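# Set the marble-filled cup down on the coaster

## Task

Set the cup onto the coaster so that all of its base rests on it, losing as few marbles as possible. The task fails if the cup is taken far below the table surface or if the coaster ends up noticeably moved from where it began. The cup must stay there on its own once the robot lets go; a result that holds only because the robot is holding it does not count.

## Robot and tools

Robot: two arms, left_arm and right_arm, each ending in a two-finger gripper. In the shared scene frame the origin lies on the table top midway between the arms, +z is up, +x points out across the table, and left_arm is on the +y side. The arm names do not refer to sides of a camera image. Bases: left_arm at (-0.050, +0.355, 0) m with quat_wxyz (+0.996, 0, 0, -0.090); right_arm at (-0.025, -0.266, 0) m with quat_wxyz (+1.000, 0, 0, -0.025). Joint ranges in rad, base to hand: waist -2.618 to 3.054, shoulder 0.000 to 3.142, elbow 0.000 to 3.142, wrist pitch -1.571 to 1.571, wrist yaw -1.571 to 1.571, wrist roll -2.094 to 2.094.

Gripper frame: fingers extend along the gripper's +z and close along its y axis. The reported end_effector_position is the spot between the finger pads, roughly 1 cm short of the fingertips. A wrist camera and mount sit on each hand and take up space near it.

execute_actions(actions): actions is a list of up to 15 actions run in sequence; an empty list just returns the current state and images. Each action is a list of up to 15 rows, one row per control step of 1/30 s; if fewer than 15, the last row is repeated, so every action lasts 0.5 s. A row holds 14 numbers in [-1, 1], one row covering both arms: left_arm dx, dy, dz, rx, ry, rz, opening, then right_arm the same seven. dx to rz are an offset, not a pose: they are measured in that gripper's own axes from its measured pose when the action began (for the first action in a call, the pose last reported in this scene). Every row refers back to that same starting pose; rows do not add up. Scale: 1.0 equals 0.6 m of travel or 180 degrees; rx, ry, rz form a single rotation vector. Opening is absolute, not an offset: +1 fully open (0.094 m), -1 closed. An optional 12 extra numbers (0 to 1) can follow: joint stiffness multipliers, left_arm's six joints then right_arm's six, in Joint positions order; they persist until changed.

Each control step clips the commanded pose to 70 mm and 16 degrees from the measured one, so a large offset may need several actions; afterwards the arm only goes as far as its last clipped pose. If position and orientation conflict, position wins. Elbows stop just shy of straight.

move(target, speed, blocking): target is one row in the same 14 (or 26) number layout, offsets in gripper axes from the pose in the latest result that showed one, same scale. Each gripper follows a straight path toward its target; both arms finish together, taking 0.5 to 10 s (cut off at 10 s). speed is path top speed in m/s, 0.002 to 0.5, default 0.25; rotation is capped at twice that in rad/s. Paths ignore obstacles and the other arm, and hands can lag, wander, or overshoot the speed near full reach. Faster contact hits harder; aiming deeper past a contact presses harder. Openings are sent at the start. With blocking=false the result returns after 0.5 s while motion continues; until a result shows it ended, further actions and moves are rejected, so use wait(0) to check or stop. The result adds a move: line with the ending (done, off_target, moving, held, fault) and limits (paced = pose clipped; held = some steps blocked, after which the arm may rush), plus each gripper's remaining distance.

wait(seconds): 0 to 10; arms keep their last command, a running move carries on. stop(): brakes a running move; needs braking room; fingers continue. zoom_image(camera, region): camera is cam_head_left (896x504), cam_head_right (896x504), cam_left_wrist (616x616) or cam_right_wrist (616x616); region is [x0, y0, x1, y1] in pixels from the top-left, at most 504 by 504. read_manual(section): only "licences". finished_scene(scene): pass the current scene number; irreversible, reports success.

Results: a state line left_arm: ... | right_arm: ... with each gripper's position in metres and quat_wxyz in the scene frame (may be off at long reach); Hand target lines (where the controller is currently steering); pose unreachable lines (clearance check altered a command); grip_measured on the opening scale; Joint positions, whose last value is finger opening in metres; joint torques (offset, scaled, noisy); for action calls, step readings with HELD marking steps held back. FAULT lines mark arm stops; MOTOR HOT warns at 75 °C, 90 °C stops that arm for 10 s, 100 °C makes it drop.

Practical notes: arms tend to finish a centimetre or more low and can sag under zero offsets, so in the first call of a reply send a correcting offset back to the desired pose, then zeros, raising the aim if it still sits low. To grip, command an opening below grip_measured (about 0.03 below for a firm hold); pads push roughly 50 to 62 N. The robot keeps its last command while you think. Keep the cup upright and move gently to avoid spilling marbles; do not shove the coaster, push the cup deep below the table top, knock anything off the table, drop or slam things, or let the arms collide. Objects may get brief random nudges. Release the cup and confirm it rests fully on the coaster before finishing.

Each tool is called as name(argument=value, ...) on one line, values as JSON.

## Session

execute_actions(actions=[])

Scene clock: 0.00 s.
left_arm: end_effector_position=(+0.2473, +0.0470, +0.2571) grip_measured=+1.000 end_effector_quat_wxyz=(+0.548, +0.790, +0.146, -0.233) | right_arm: end_effector_position=(+0.1815, -0.0491, +0.2743) grip_measured=+1.000 end_effector_quat_wxyz=(-0.179, +0.429, +0.758, +0.457)
Joint positions: left_arm=[-0.222  1.779  1.508 -0.759  1.225  1.989  0.094] | right_arm=[ 0.387  1.14   1.157 -0.937 -0.861  1.675  0.094]
Joint velocities: left_arm=[-0.002  0.002  0.002 -0.051 -0.051  0.007  0.   ] | right_arm=[ 0.002  0.002 -0.007 -0.11  -0.022 -0.007  0.   ]
Joint torques (N m, as the arm reports them, + toward a larger angle): no reading
Hand target (left_arm): +0.244, +0.047, +0.266; +0.554, +0.786, +0.141, -0.237
Hand target (right_arm): +0.181, -0.048, +0.282; -0.174, +0.420, +0.759, +0.467
Joint stiffness scale: left_arm=[1. 1. 1. 1. 1. 1.] | right_arm=[1. 1. 1. 1. 1. 1.]

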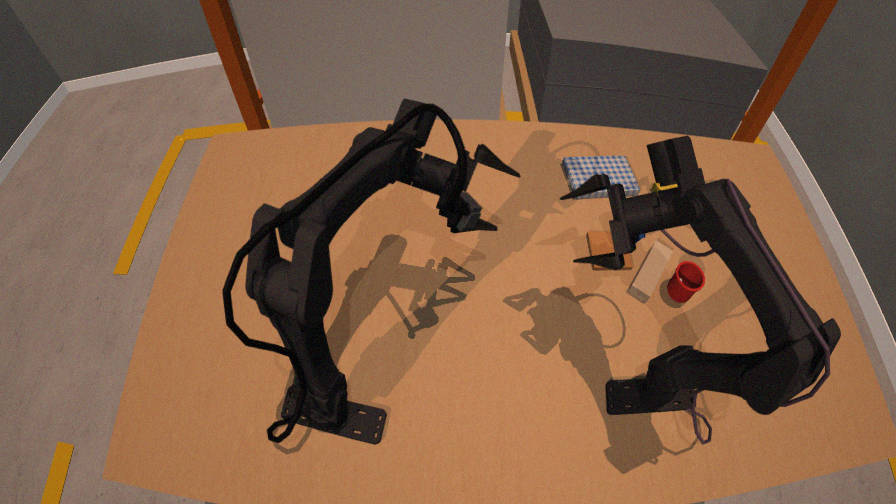

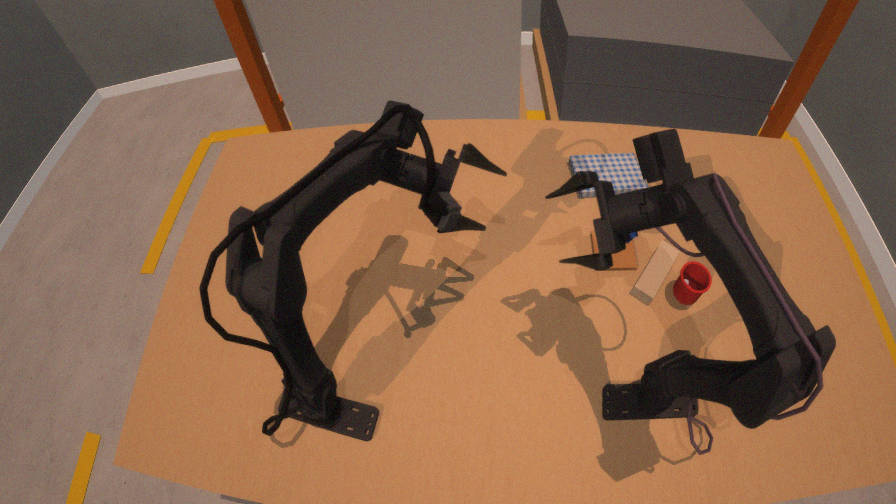

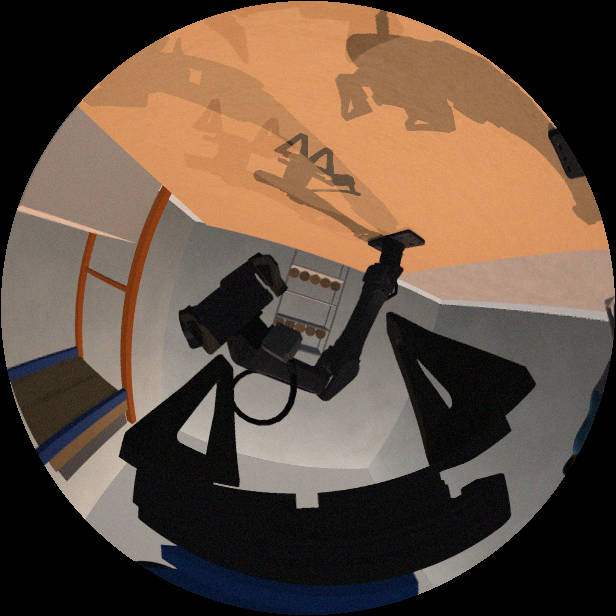

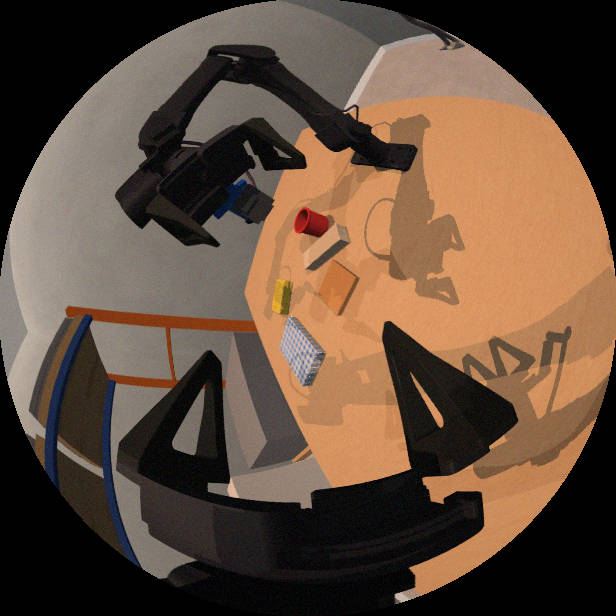

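move(target=[0,0,-0.15,0,0,0,1,-0.415,-0.177,-0.346,0.288,-0.178,-0.331,1], speed=0.35)

Scene clock: 8.43 s.
left_arm: end_effector_position=(+0.2754, +0.1288, +0.2726) grip_measured=+1.000 end_effector_quat_wxyz=(+0.577, +0.766, +0.214, -0.185) | right_arm: end_effector_position=(+0.2126, -0.3682, +0.1557) grip_measured=+1.000 end_effector_quat_wxyz=(+0.087, -0.001, +0.996, +0.008)
Joint positions: left_arm=[ 0.015  1.702  1.475 -0.912  1.274  2.111  0.094] | right_arm=[-0.426  1.382  1.232 -1.273 -0.094 -0.47   0.094]
Joint velocities: left_arm=[-0.002 -0.002  0.002 -0.007  0.022  0.081  0.   ] | right_arm=[ 0.007  0.007 -0.022  0.022 -0.022 -0.037  0.   ]
Joint torques (N m, as the arm reports them, + toward a larger angle): left_arm=[ 0.41 -8.81  5.17  0.84  0.69 -0.01] | right_arm=[-0.64 -6.75  3.82  0.5   0.04 -0.08]
Hand target (left_arm): +0.267, +0.131, +0.282; +0.586, +0.759, +0.211, -0.192
Hand target (right_arm): +0.211, -0.370, +0.158; +0.099, -0.001, +0.995, +0.000
Off the commanded pose (left_arm): 0.014 m, 10 deg.
Off the commanded pose (right_arm): 0.004 m, 2 deg.
Joint stiffness scale: left_arm=[1. 1. 1. 1. 1. 1.] | right_arm=[1. 1. 1. 1. 1. 1.]
joint sent to its limit (left arm) — the command would take joint 6 (wrist roll) past its upper limit, so that joint was sent only as far as its limit.
move: off_target (left_arm)

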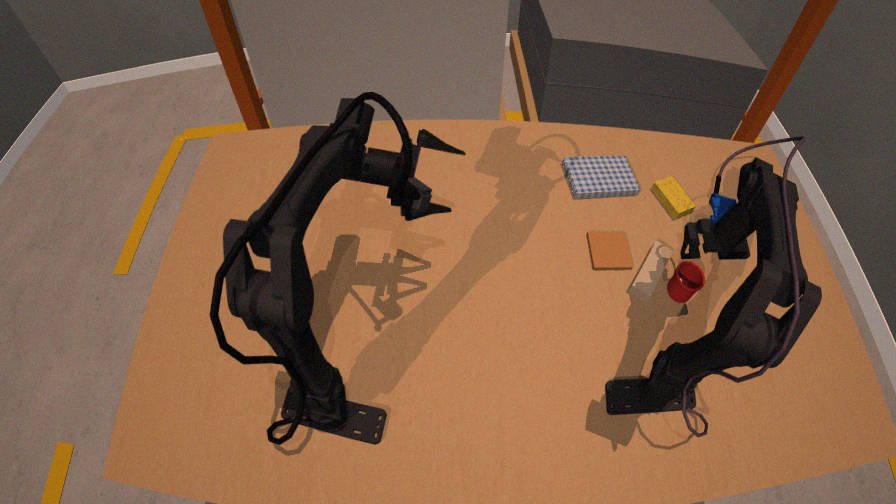

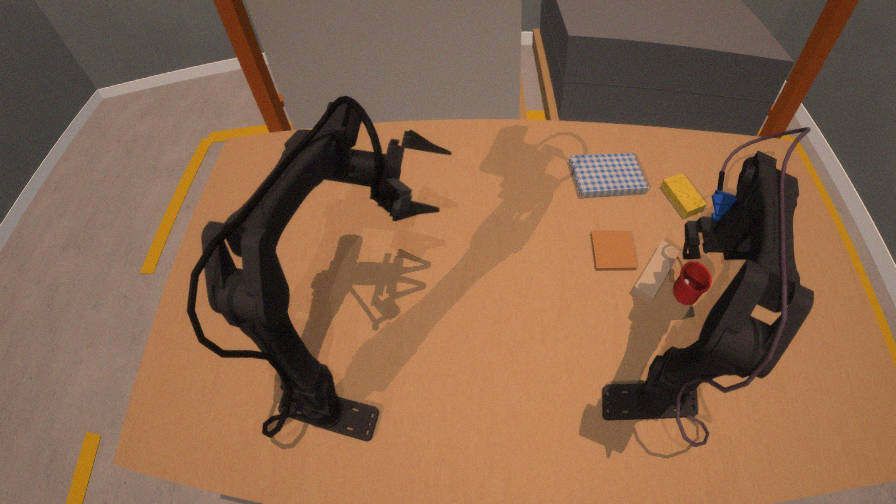

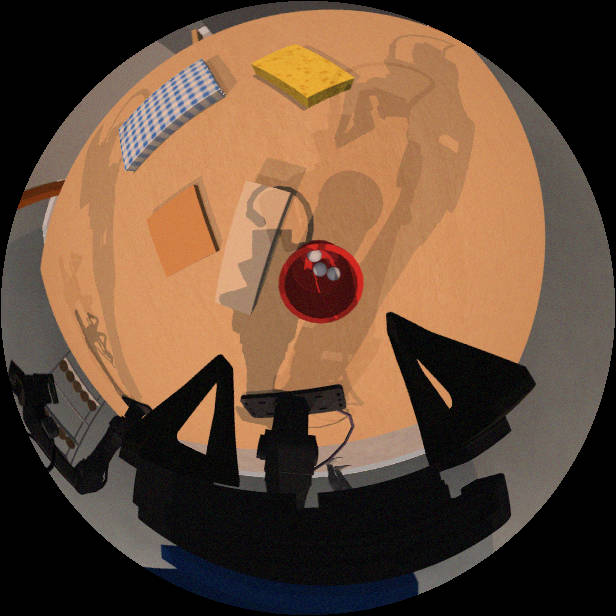

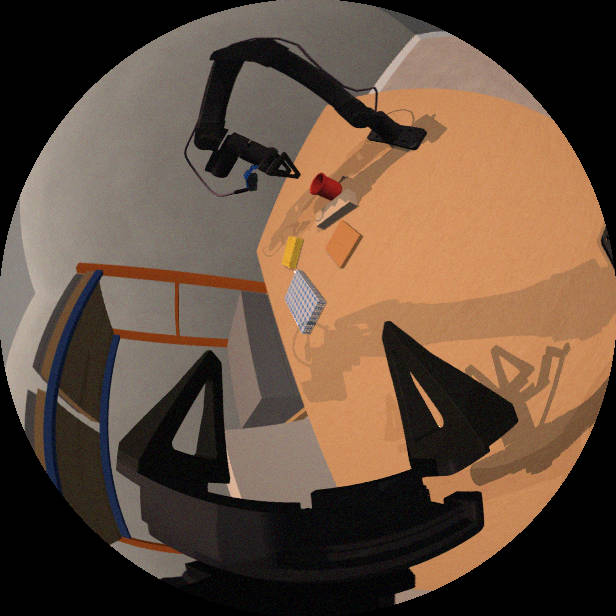

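move(target=[0,0,0,0,0,0,1,0.015,-0.025,0.085,0,0,0,1], speed=0.15)

Scene clock: 9.73 s.
left_arm: end_effector_position=(+0.2761, +0.1291, +0.2713) grip_measured=+1.000 end_effector_quat_wxyz=(+0.575, +0.768, +0.215, -0.183) | right_arm: end_effector_position=(+0.2119, -0.3805, +0.1067) grip_measured=+1.000 end_effector_quat_wxyz=(+0.084, -0.001, +0.996, +0.006)
Joint positions: left_arm=[ 0.015  1.702  1.475 -0.912  1.266  2.111  0.094] | right_arm=[-0.469  1.409  1.061 -1.083 -0.094 -0.514  0.094]
Joint velocities: left_arm=[-0.017  0.007  0.012  0.051 -0.022  0.007  0.   ] | right_arm=[-0.002 -0.007  0.032 -0.022 -0.022 -0.125  0.   ]
Joint torques (N m, as the arm reports them, + toward a larger angle): left_arm=[-0.01 -6.69  6.06  1.05  0.5  -0.01] | right_arm=[-0.5  -4.7   4.27  0.5  -0.08 -0.08]
Hand target (left_arm): +0.275, +0.129, +0.273; +0.577, +0.766, +0.214, -0.185
Hand target (right_arm): +0.212, -0.382, +0.104; +0.087, -0.001, +0.996, +0.008
Off the commanded pose (left_arm): 0.001 m, 0 deg.
Off the commanded pose (right_arm): 0.004 m, 0 deg.
Joint stiffness scale: left_arm=[1. 1. 1. 1. 1. 1.] | right_arm=[1. 1. 1. 1. 1. 1.]
move: done

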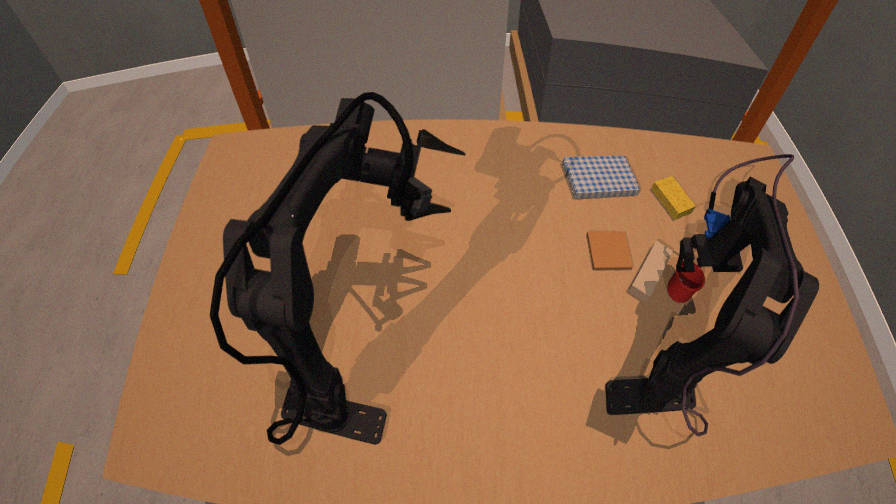

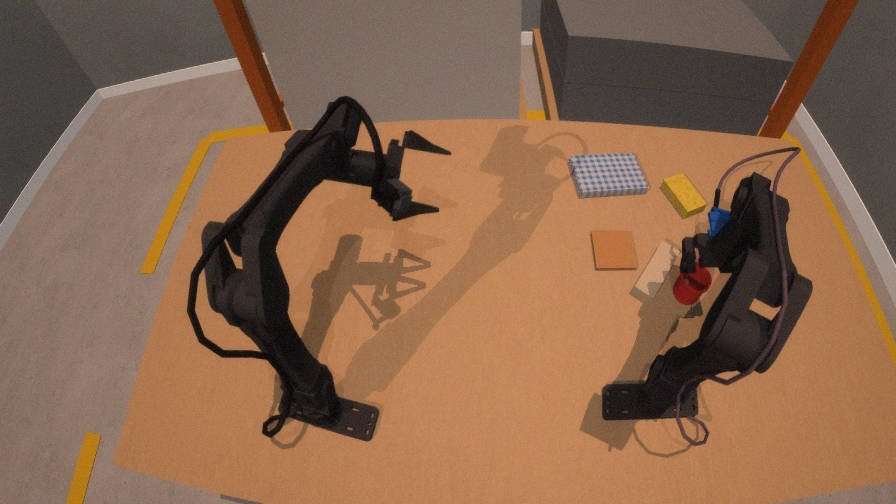

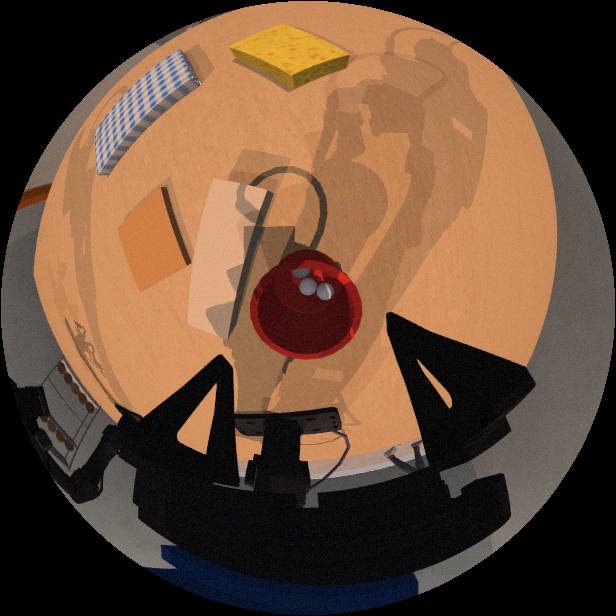

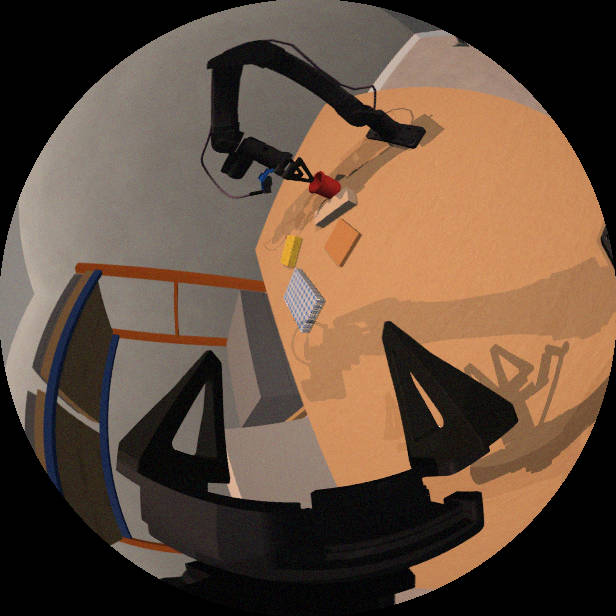

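move(target=[0,0,0,0,0,0,1,0.004,0,0.075,0,0,0,1], speed=0.08)

Scene clock: 11.33 s.
left_arm: end_effector_position=(+0.2768, +0.1294, +0.2700) grip_measured=+1.000 end_effector_quat_wxyz=(+0.572, +0.770, +0.217, -0.180) | right_arm: end_effector_position=(+0.2161, -0.3814, +0.0661) grip_measured=+1.000 end_effector_quat_wxyz=(+0.084, +0.000, +0.996, +0.006)
Joint positions: left_arm=[ 0.015  1.702  1.475 -0.912  1.258  2.111  0.094] | right_arm=[-0.464  1.455  0.935 -0.91  -0.094 -0.506  0.094]
Joint velocities: left_arm=[-0.007  0.012  0.027  0.022  0.051 -0.066  0.   ] | right_arm=[-0.007 -0.007 -0.012  0.007  0.007  0.007  0.   ]
Joint torques (N m, as the arm reports them, + toward a larger angle): left_arm=[-0.01 -6.72  6.05  1.06  0.5  -0.02] | right_arm=[ 0.7  -4.67  4.19  0.5   0.    0.07]
Hand target (left_arm): +0.276, +0.129, +0.271; +0.575, +0.768, +0.215, -0.183
Hand target (right_arm): +0.217, -0.379, +0.062; +0.084, -0.001, +0.996, +0.006
Off the commanded pose (left_arm): 0.001 m, 0 deg.
Off the commanded pose (right_arm): 0.005 m, 0 deg.
Joint stiffness scale: left_arm=[1. 1. 1. 1. 1. 1.] | right_arm=[1. 1. 1. 1. 1. 1.]
move: done

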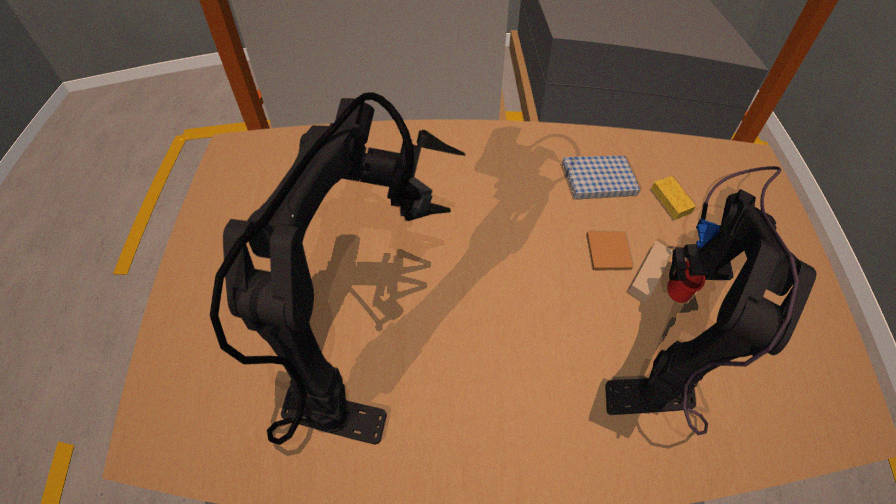

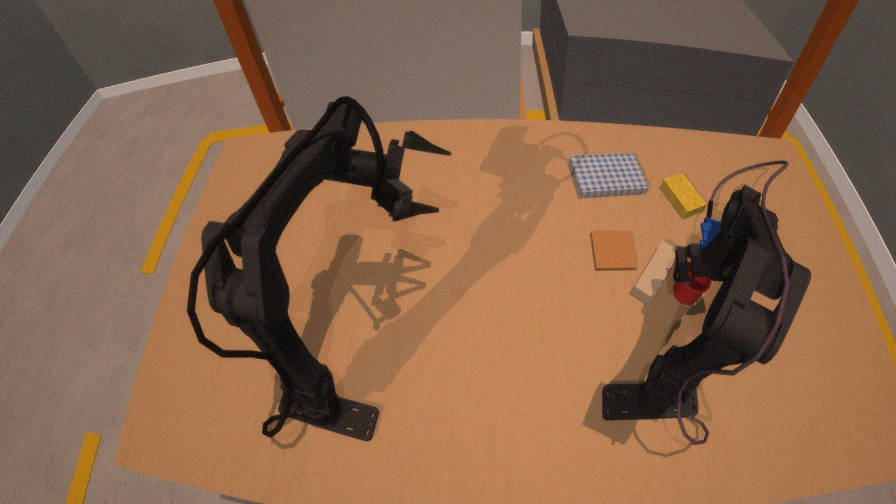

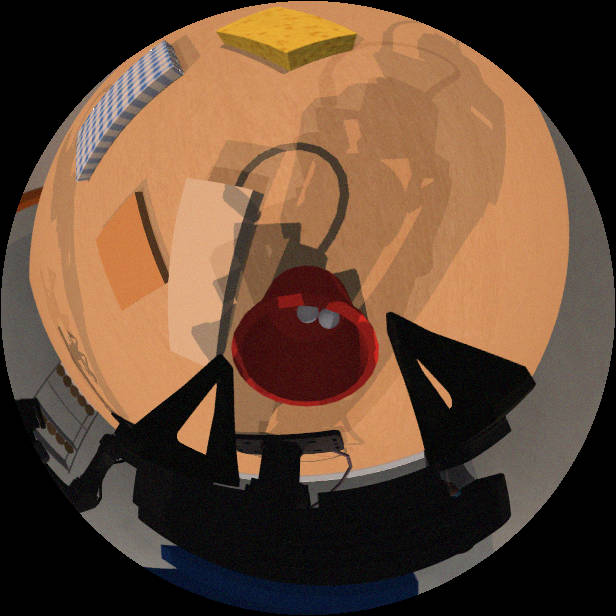

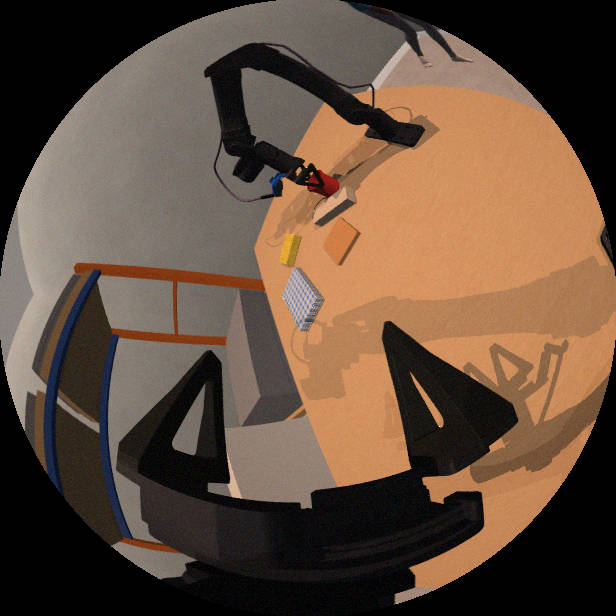

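move(target=[0,0,0,0,0,0,1,0,0.012,0.022,0,0,0,0.85], speed=0.08)

move(target=[0,0,0,0,0,0,1,0,0,0,0,0,0,0.42])

Scene clock: 12.33 s.
left_arm: end_effector_position=(+0.2774, +0.1298, +0.2688) grip_measured=+1.000 end_effector_quat_wxyz=(+0.570, +0.772, +0.219, -0.178) | right_arm: end_effector_position=(+0.2177, -0.3757, +0.0586) grip_measured=+0.852 end_effector_quat_wxyz=(+0.086, +0.001, +0.996, +0.006)
Joint positions: left_arm=[ 0.015  1.702  1.475 -0.912  1.25   2.111  0.094] | right_arm=[-0.441  1.455  0.904 -0.873 -0.092 -0.482  0.087]
Joint velocities: left_arm=[-0.012 -0.012 -0.007 -0.037 -0.007 -0.007  0.   ] | right_arm=[ 0.012 -0.002 -0.027  0.037 -0.022  0.081  0.   ]
Joint torques (N m, as the arm reports them, + toward a larger angle): left_arm=[-0.03 -6.7   6.07  1.05  0.5  -0.02] | right_arm=[ 0.65 -4.44  3.88  0.51  0.03  0.1 ]
Hand target (left_arm): +0.277, +0.129, +0.270; +0.572, +0.770, +0.217, -0.180
Hand target (right_arm): +0.218, -0.374, +0.053; +0.084, +0.000, +0.996, +0.006
Off the commanded pose (left_arm): 0.001 m, 0 deg.
Off the commanded pose (right_arm): 0.006 m, 0 deg.
Joint stiffness scale: left_arm=[1. 1. 1. 1. 1. 1.] | right_arm=[1. 1. 1. 1. 1. 1.]
move: done

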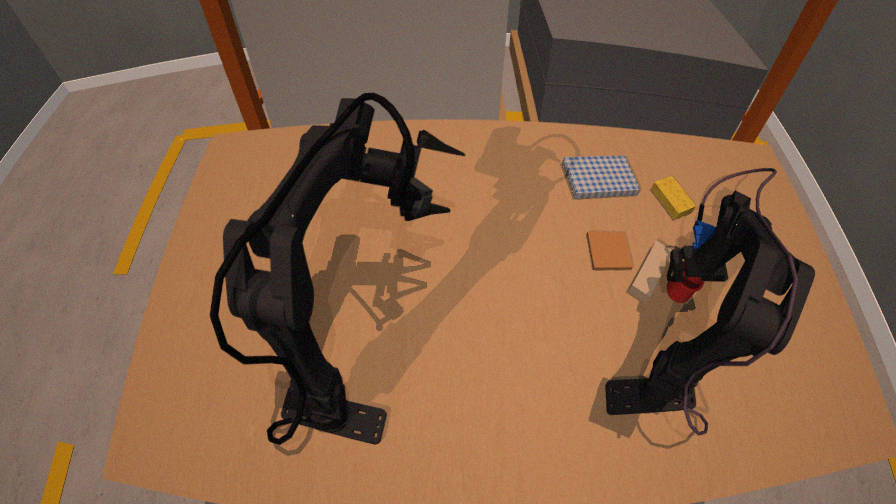

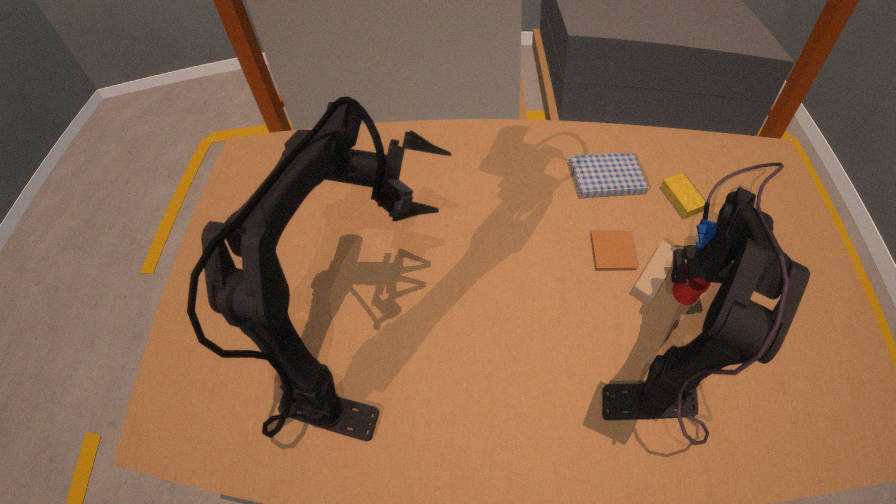

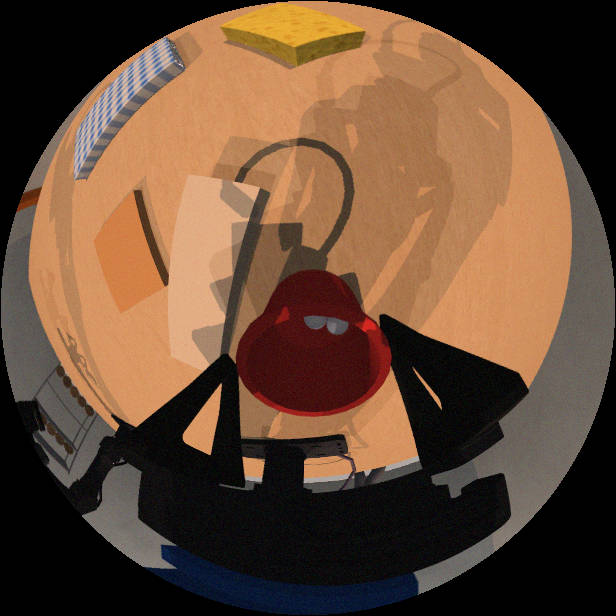

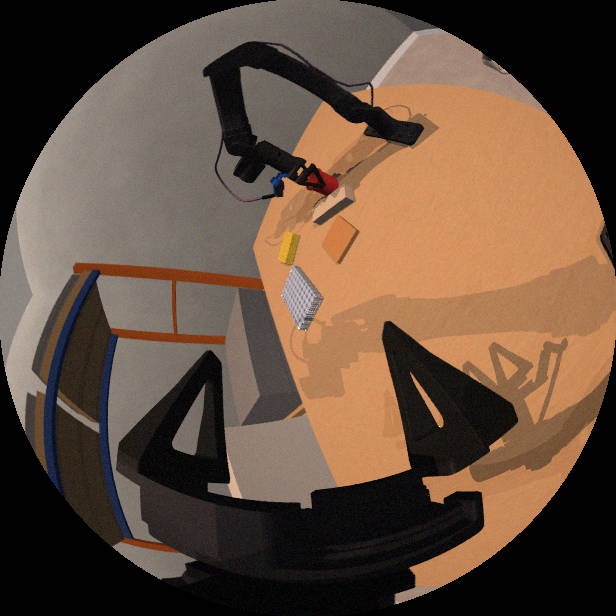

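Scene clock: 12.83 s.
left_arm: end_effector_position=(+0.2780, +0.1301, +0.2676) grip_measured=+1.000 end_effector_quat_wxyz=(+0.568, +0.774, +0.220, -0.176) | right_arm: end_effector_position=(+0.2177, -0.3757, +0.0586) grip_measured=+0.532 end_effector_quat_wxyz=(+0.086, +0.001, +0.996, +0.006)
Joint positions: left_arm=[ 0.015  1.702  1.475 -0.912  1.242  2.111  0.094] | right_arm=[-0.441  1.455  0.904 -0.873 -0.092 -0.482  0.072]
Joint velocities: left_arm=[ 0.002 -0.002 -0.017  0.022  0.037 -0.037  0.   ] | right_arm=[-0.017  0.002 -0.002  0.007  0.007  0.051  0.001]
Joint torques (N m, as the arm reports them, + toward a larger angle): left_arm=[-0.01 -6.7   6.07  1.06  0.47 -0.02] | right_arm=[-0.04 -5.06  4.86  0.39 -0.02 -0.01]
Hand target (left_arm): +0.277, +0.130, +0.269; +0.570, +0.772, +0.219, -0.178
Hand target (right_arm): +0.218, -0.376, +0.059; +0.086, +0.001, +0.996, +0.006
Off the commanded pose (left_arm): 0.001 m, 0 deg.
Off the commanded pose (right_arm): 0.000 m, 0 deg.
Joint stiffness scale: left_arm=[1. 1. 1. 1. 1. 1.] | right_arm=[1. 1. 1. 1. 1. 1.]
move: done

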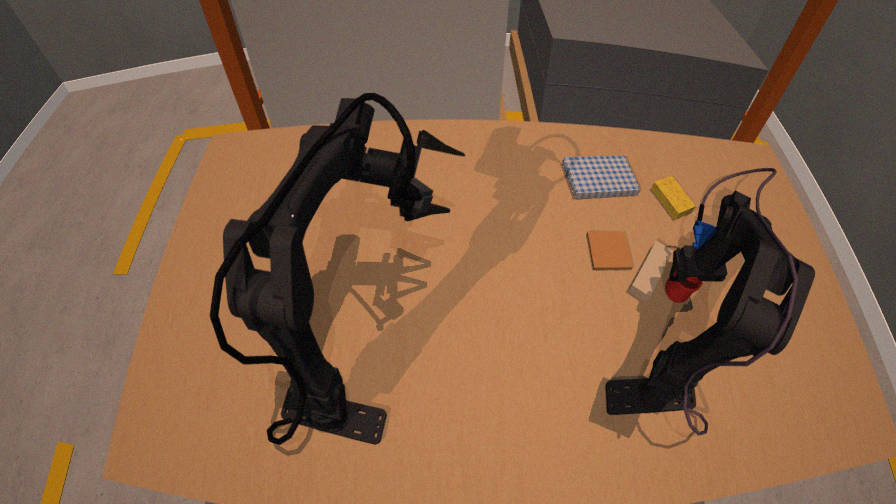

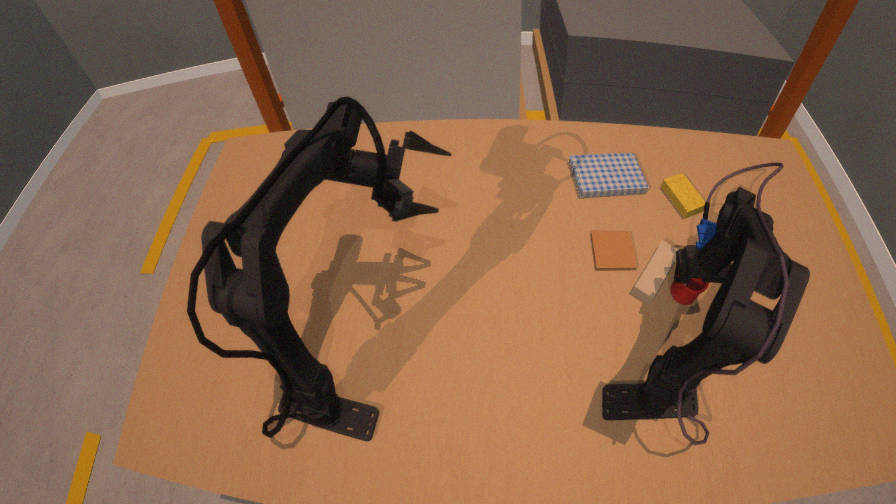

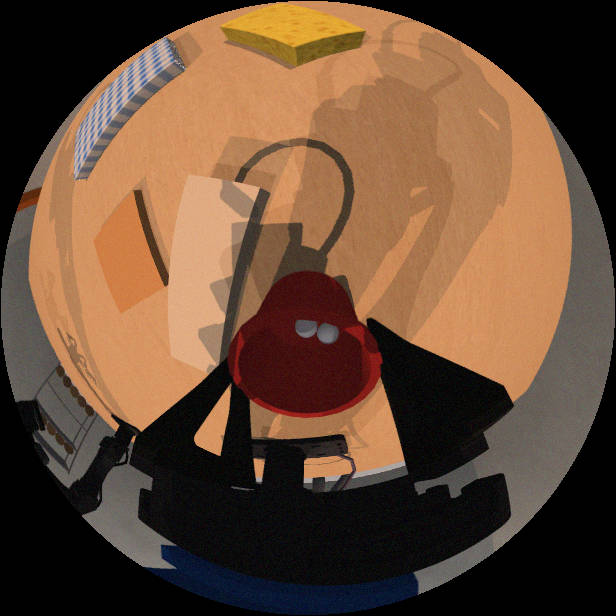

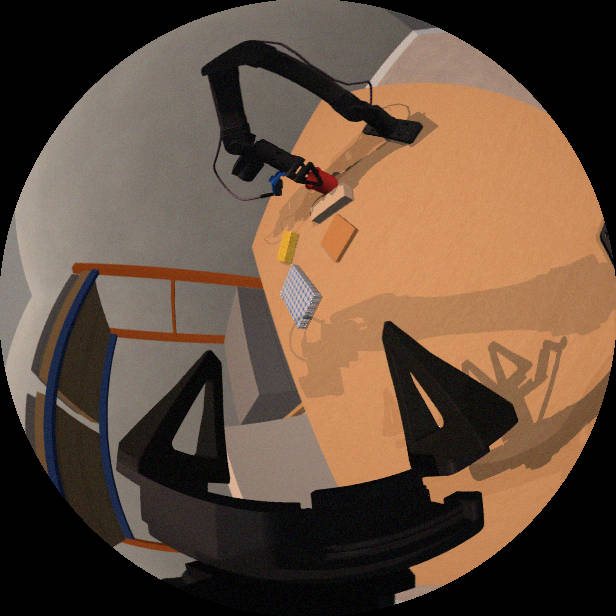

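Lift, then across.

move(target=[0,0,0,0,0,0,1,-0.026,0,-0.15,0,0,0,0.49], speed=0.15)

move(target=[0,0,0,0,0,0,1,-0.17,0.24,0.015,0,-0.015,0,0.49], speed=0.15)

Scene clock: 14.53 s.
left_arm: end_effector_position=(+0.2787, +0.1305, +0.2663) grip_measured=+1.000 end_effector_quat_wxyz=(+0.565, +0.775, +0.222, -0.174) | right_arm: end_effector_position=(+0.2118, -0.3725, +0.1330) grip_measured=+0.532 end_effector_quat_wxyz=(+0.061, +0.002, +0.998, +0.020)
Joint positions: left_arm=[ 0.015  1.702  1.475 -0.912  1.233  2.111  0.094] | right_arm=[-0.441  1.437  1.195 -1.239 -0.092 -0.483  0.072]
Joint velocities: left_arm=[-0.002  0.017  0.022 -0.022 -0.066 -0.007  0.   ] | right_arm=[ 0.007 -0.002 -0.017  0.051  0.007  0.022  0.   ]
Joint torques (N m, as the arm reports them, + toward a larger angle): left_arm=[-0.02 -6.69  6.06  1.06  0.49 -0.02] | right_arm=[-0.47 -7.04  7.6   0.23  0.   -0.05]
Hand target (left_arm): +0.278, +0.130, +0.268; +0.568, +0.774, +0.220, -0.176
Hand target (right_arm): +0.218, -0.378, +0.150; +0.086, +0.000, +0.996, +0.006
Off the commanded pose (left_arm): 0.001 m, 0 deg.
Off the commanded pose (right_arm): 0.018 m, 3 deg.
Joint stiffness scale: left_arm=[1. 1. 1. 1. 1. 1.] | right_arm=[1. 1. 1. 1. 1. 1.]
move: off_target (right_arm)

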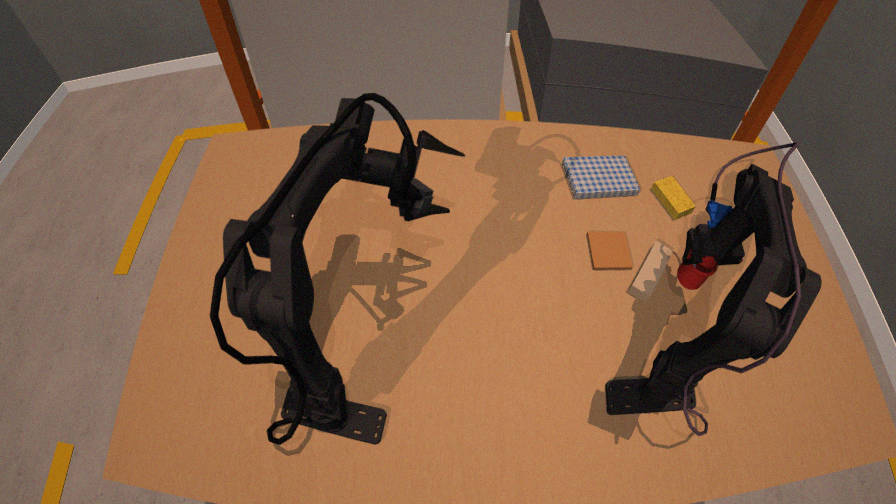

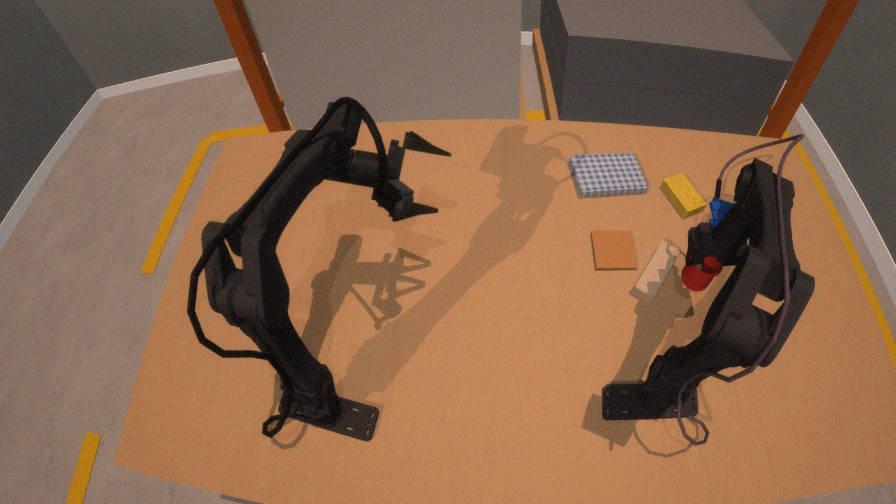

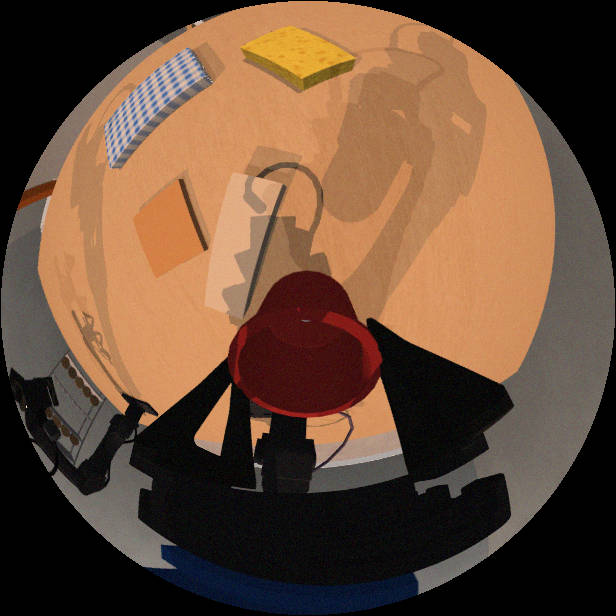

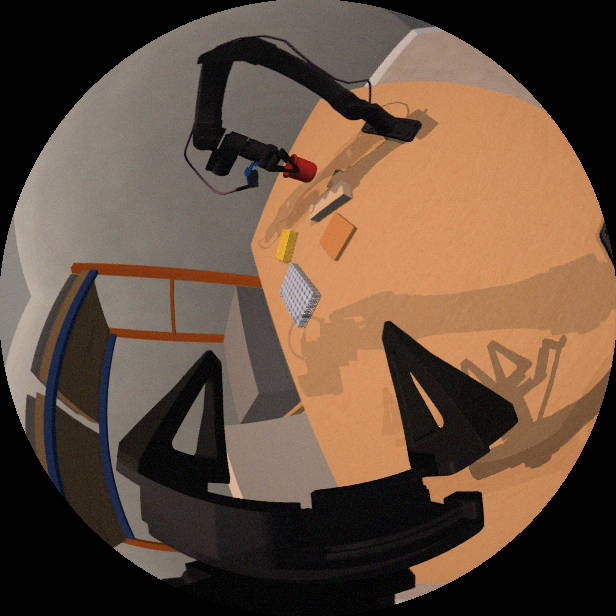

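Scene clock: 16.23 s.
left_arm: end_effector_position=(+0.2794, +0.1309, +0.2650) grip_measured=+1.000 end_effector_quat_wxyz=(+0.563, +0.777, +0.223, -0.171) | right_arm: end_effector_position=(+0.3018, -0.2288, +0.1308) grip_measured=+0.532 end_effector_quat_wxyz=(+0.062, +0.000, +0.998, +0.020)
Joint positions: left_arm=[ 0.015  1.702  1.475 -0.912  1.225  2.111  0.094] | right_arm=[ 0.143  1.667  1.41  -1.187 -0.029  0.096  0.072]
Joint velocities: left_arm=[ 0.002  0.012  0.002 -0.051 -0.051  0.066  0.   ] | right_arm=[ 0.012 -0.012 -0.022 -0.022  0.007  0.051 -0.001]
Joint torques (N m, as the arm reports them, + toward a larger angle): left_arm=[-0.01 -6.7   6.07  1.06  0.5  -0.01] | right_arm=[ 0.41 -7.18  7.97  0.42  0.15  0.07]
Hand target (left_arm): +0.279, +0.131, +0.266; +0.565, +0.775, +0.222, -0.174
Hand target (right_arm): +0.314, -0.228, +0.143; +0.087, +0.003, +0.996, +0.019
Off the commanded pose (left_arm): 0.001 m, 0 deg.
Off the commanded pose (right_arm): 0.017 m, 3 deg.
Joint stiffness scale: left_arm=[1. 1. 1. 1. 1. 1.] | right_arm=[1. 1. 1. 1. 1. 1.]
move: off_target (right_arm)

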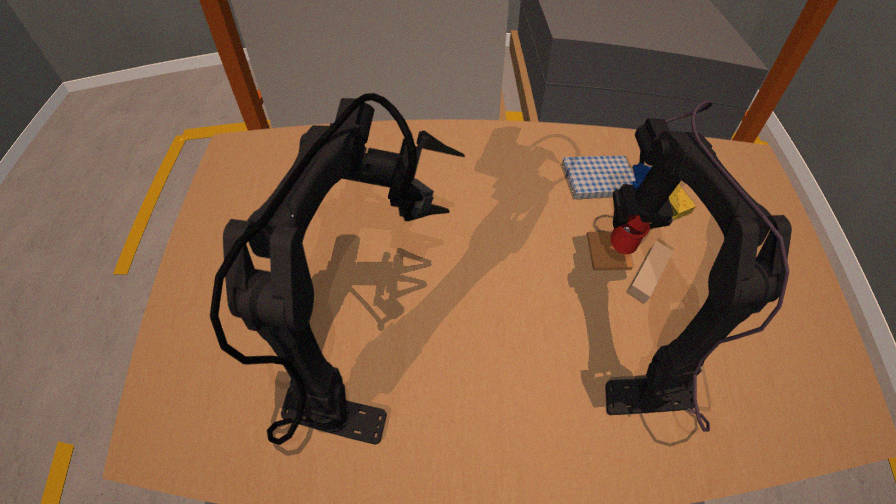

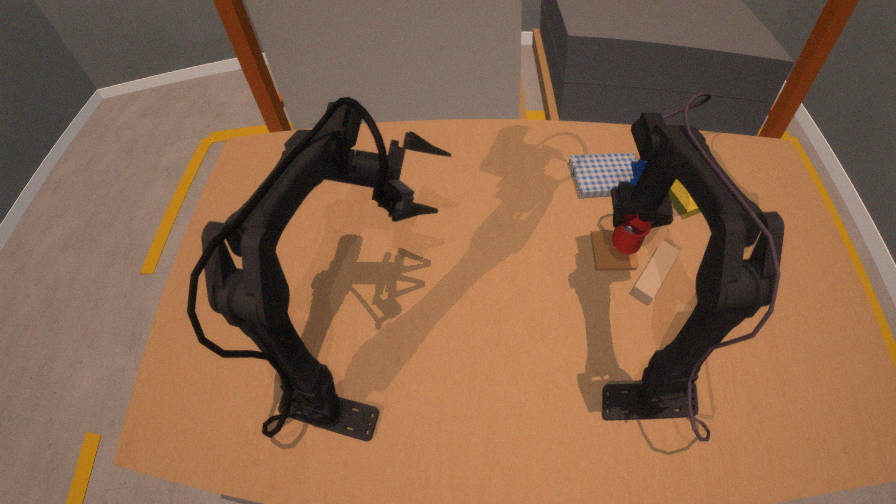

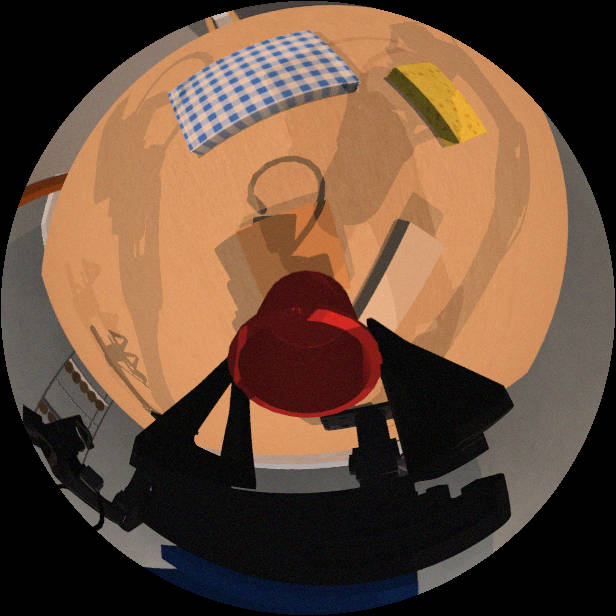

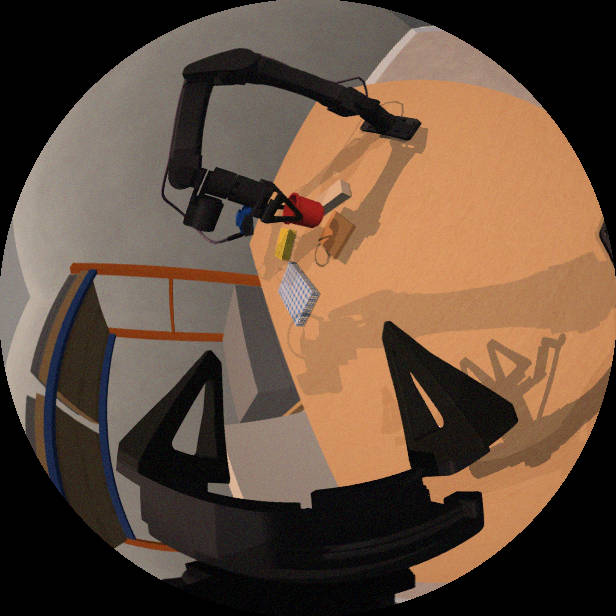

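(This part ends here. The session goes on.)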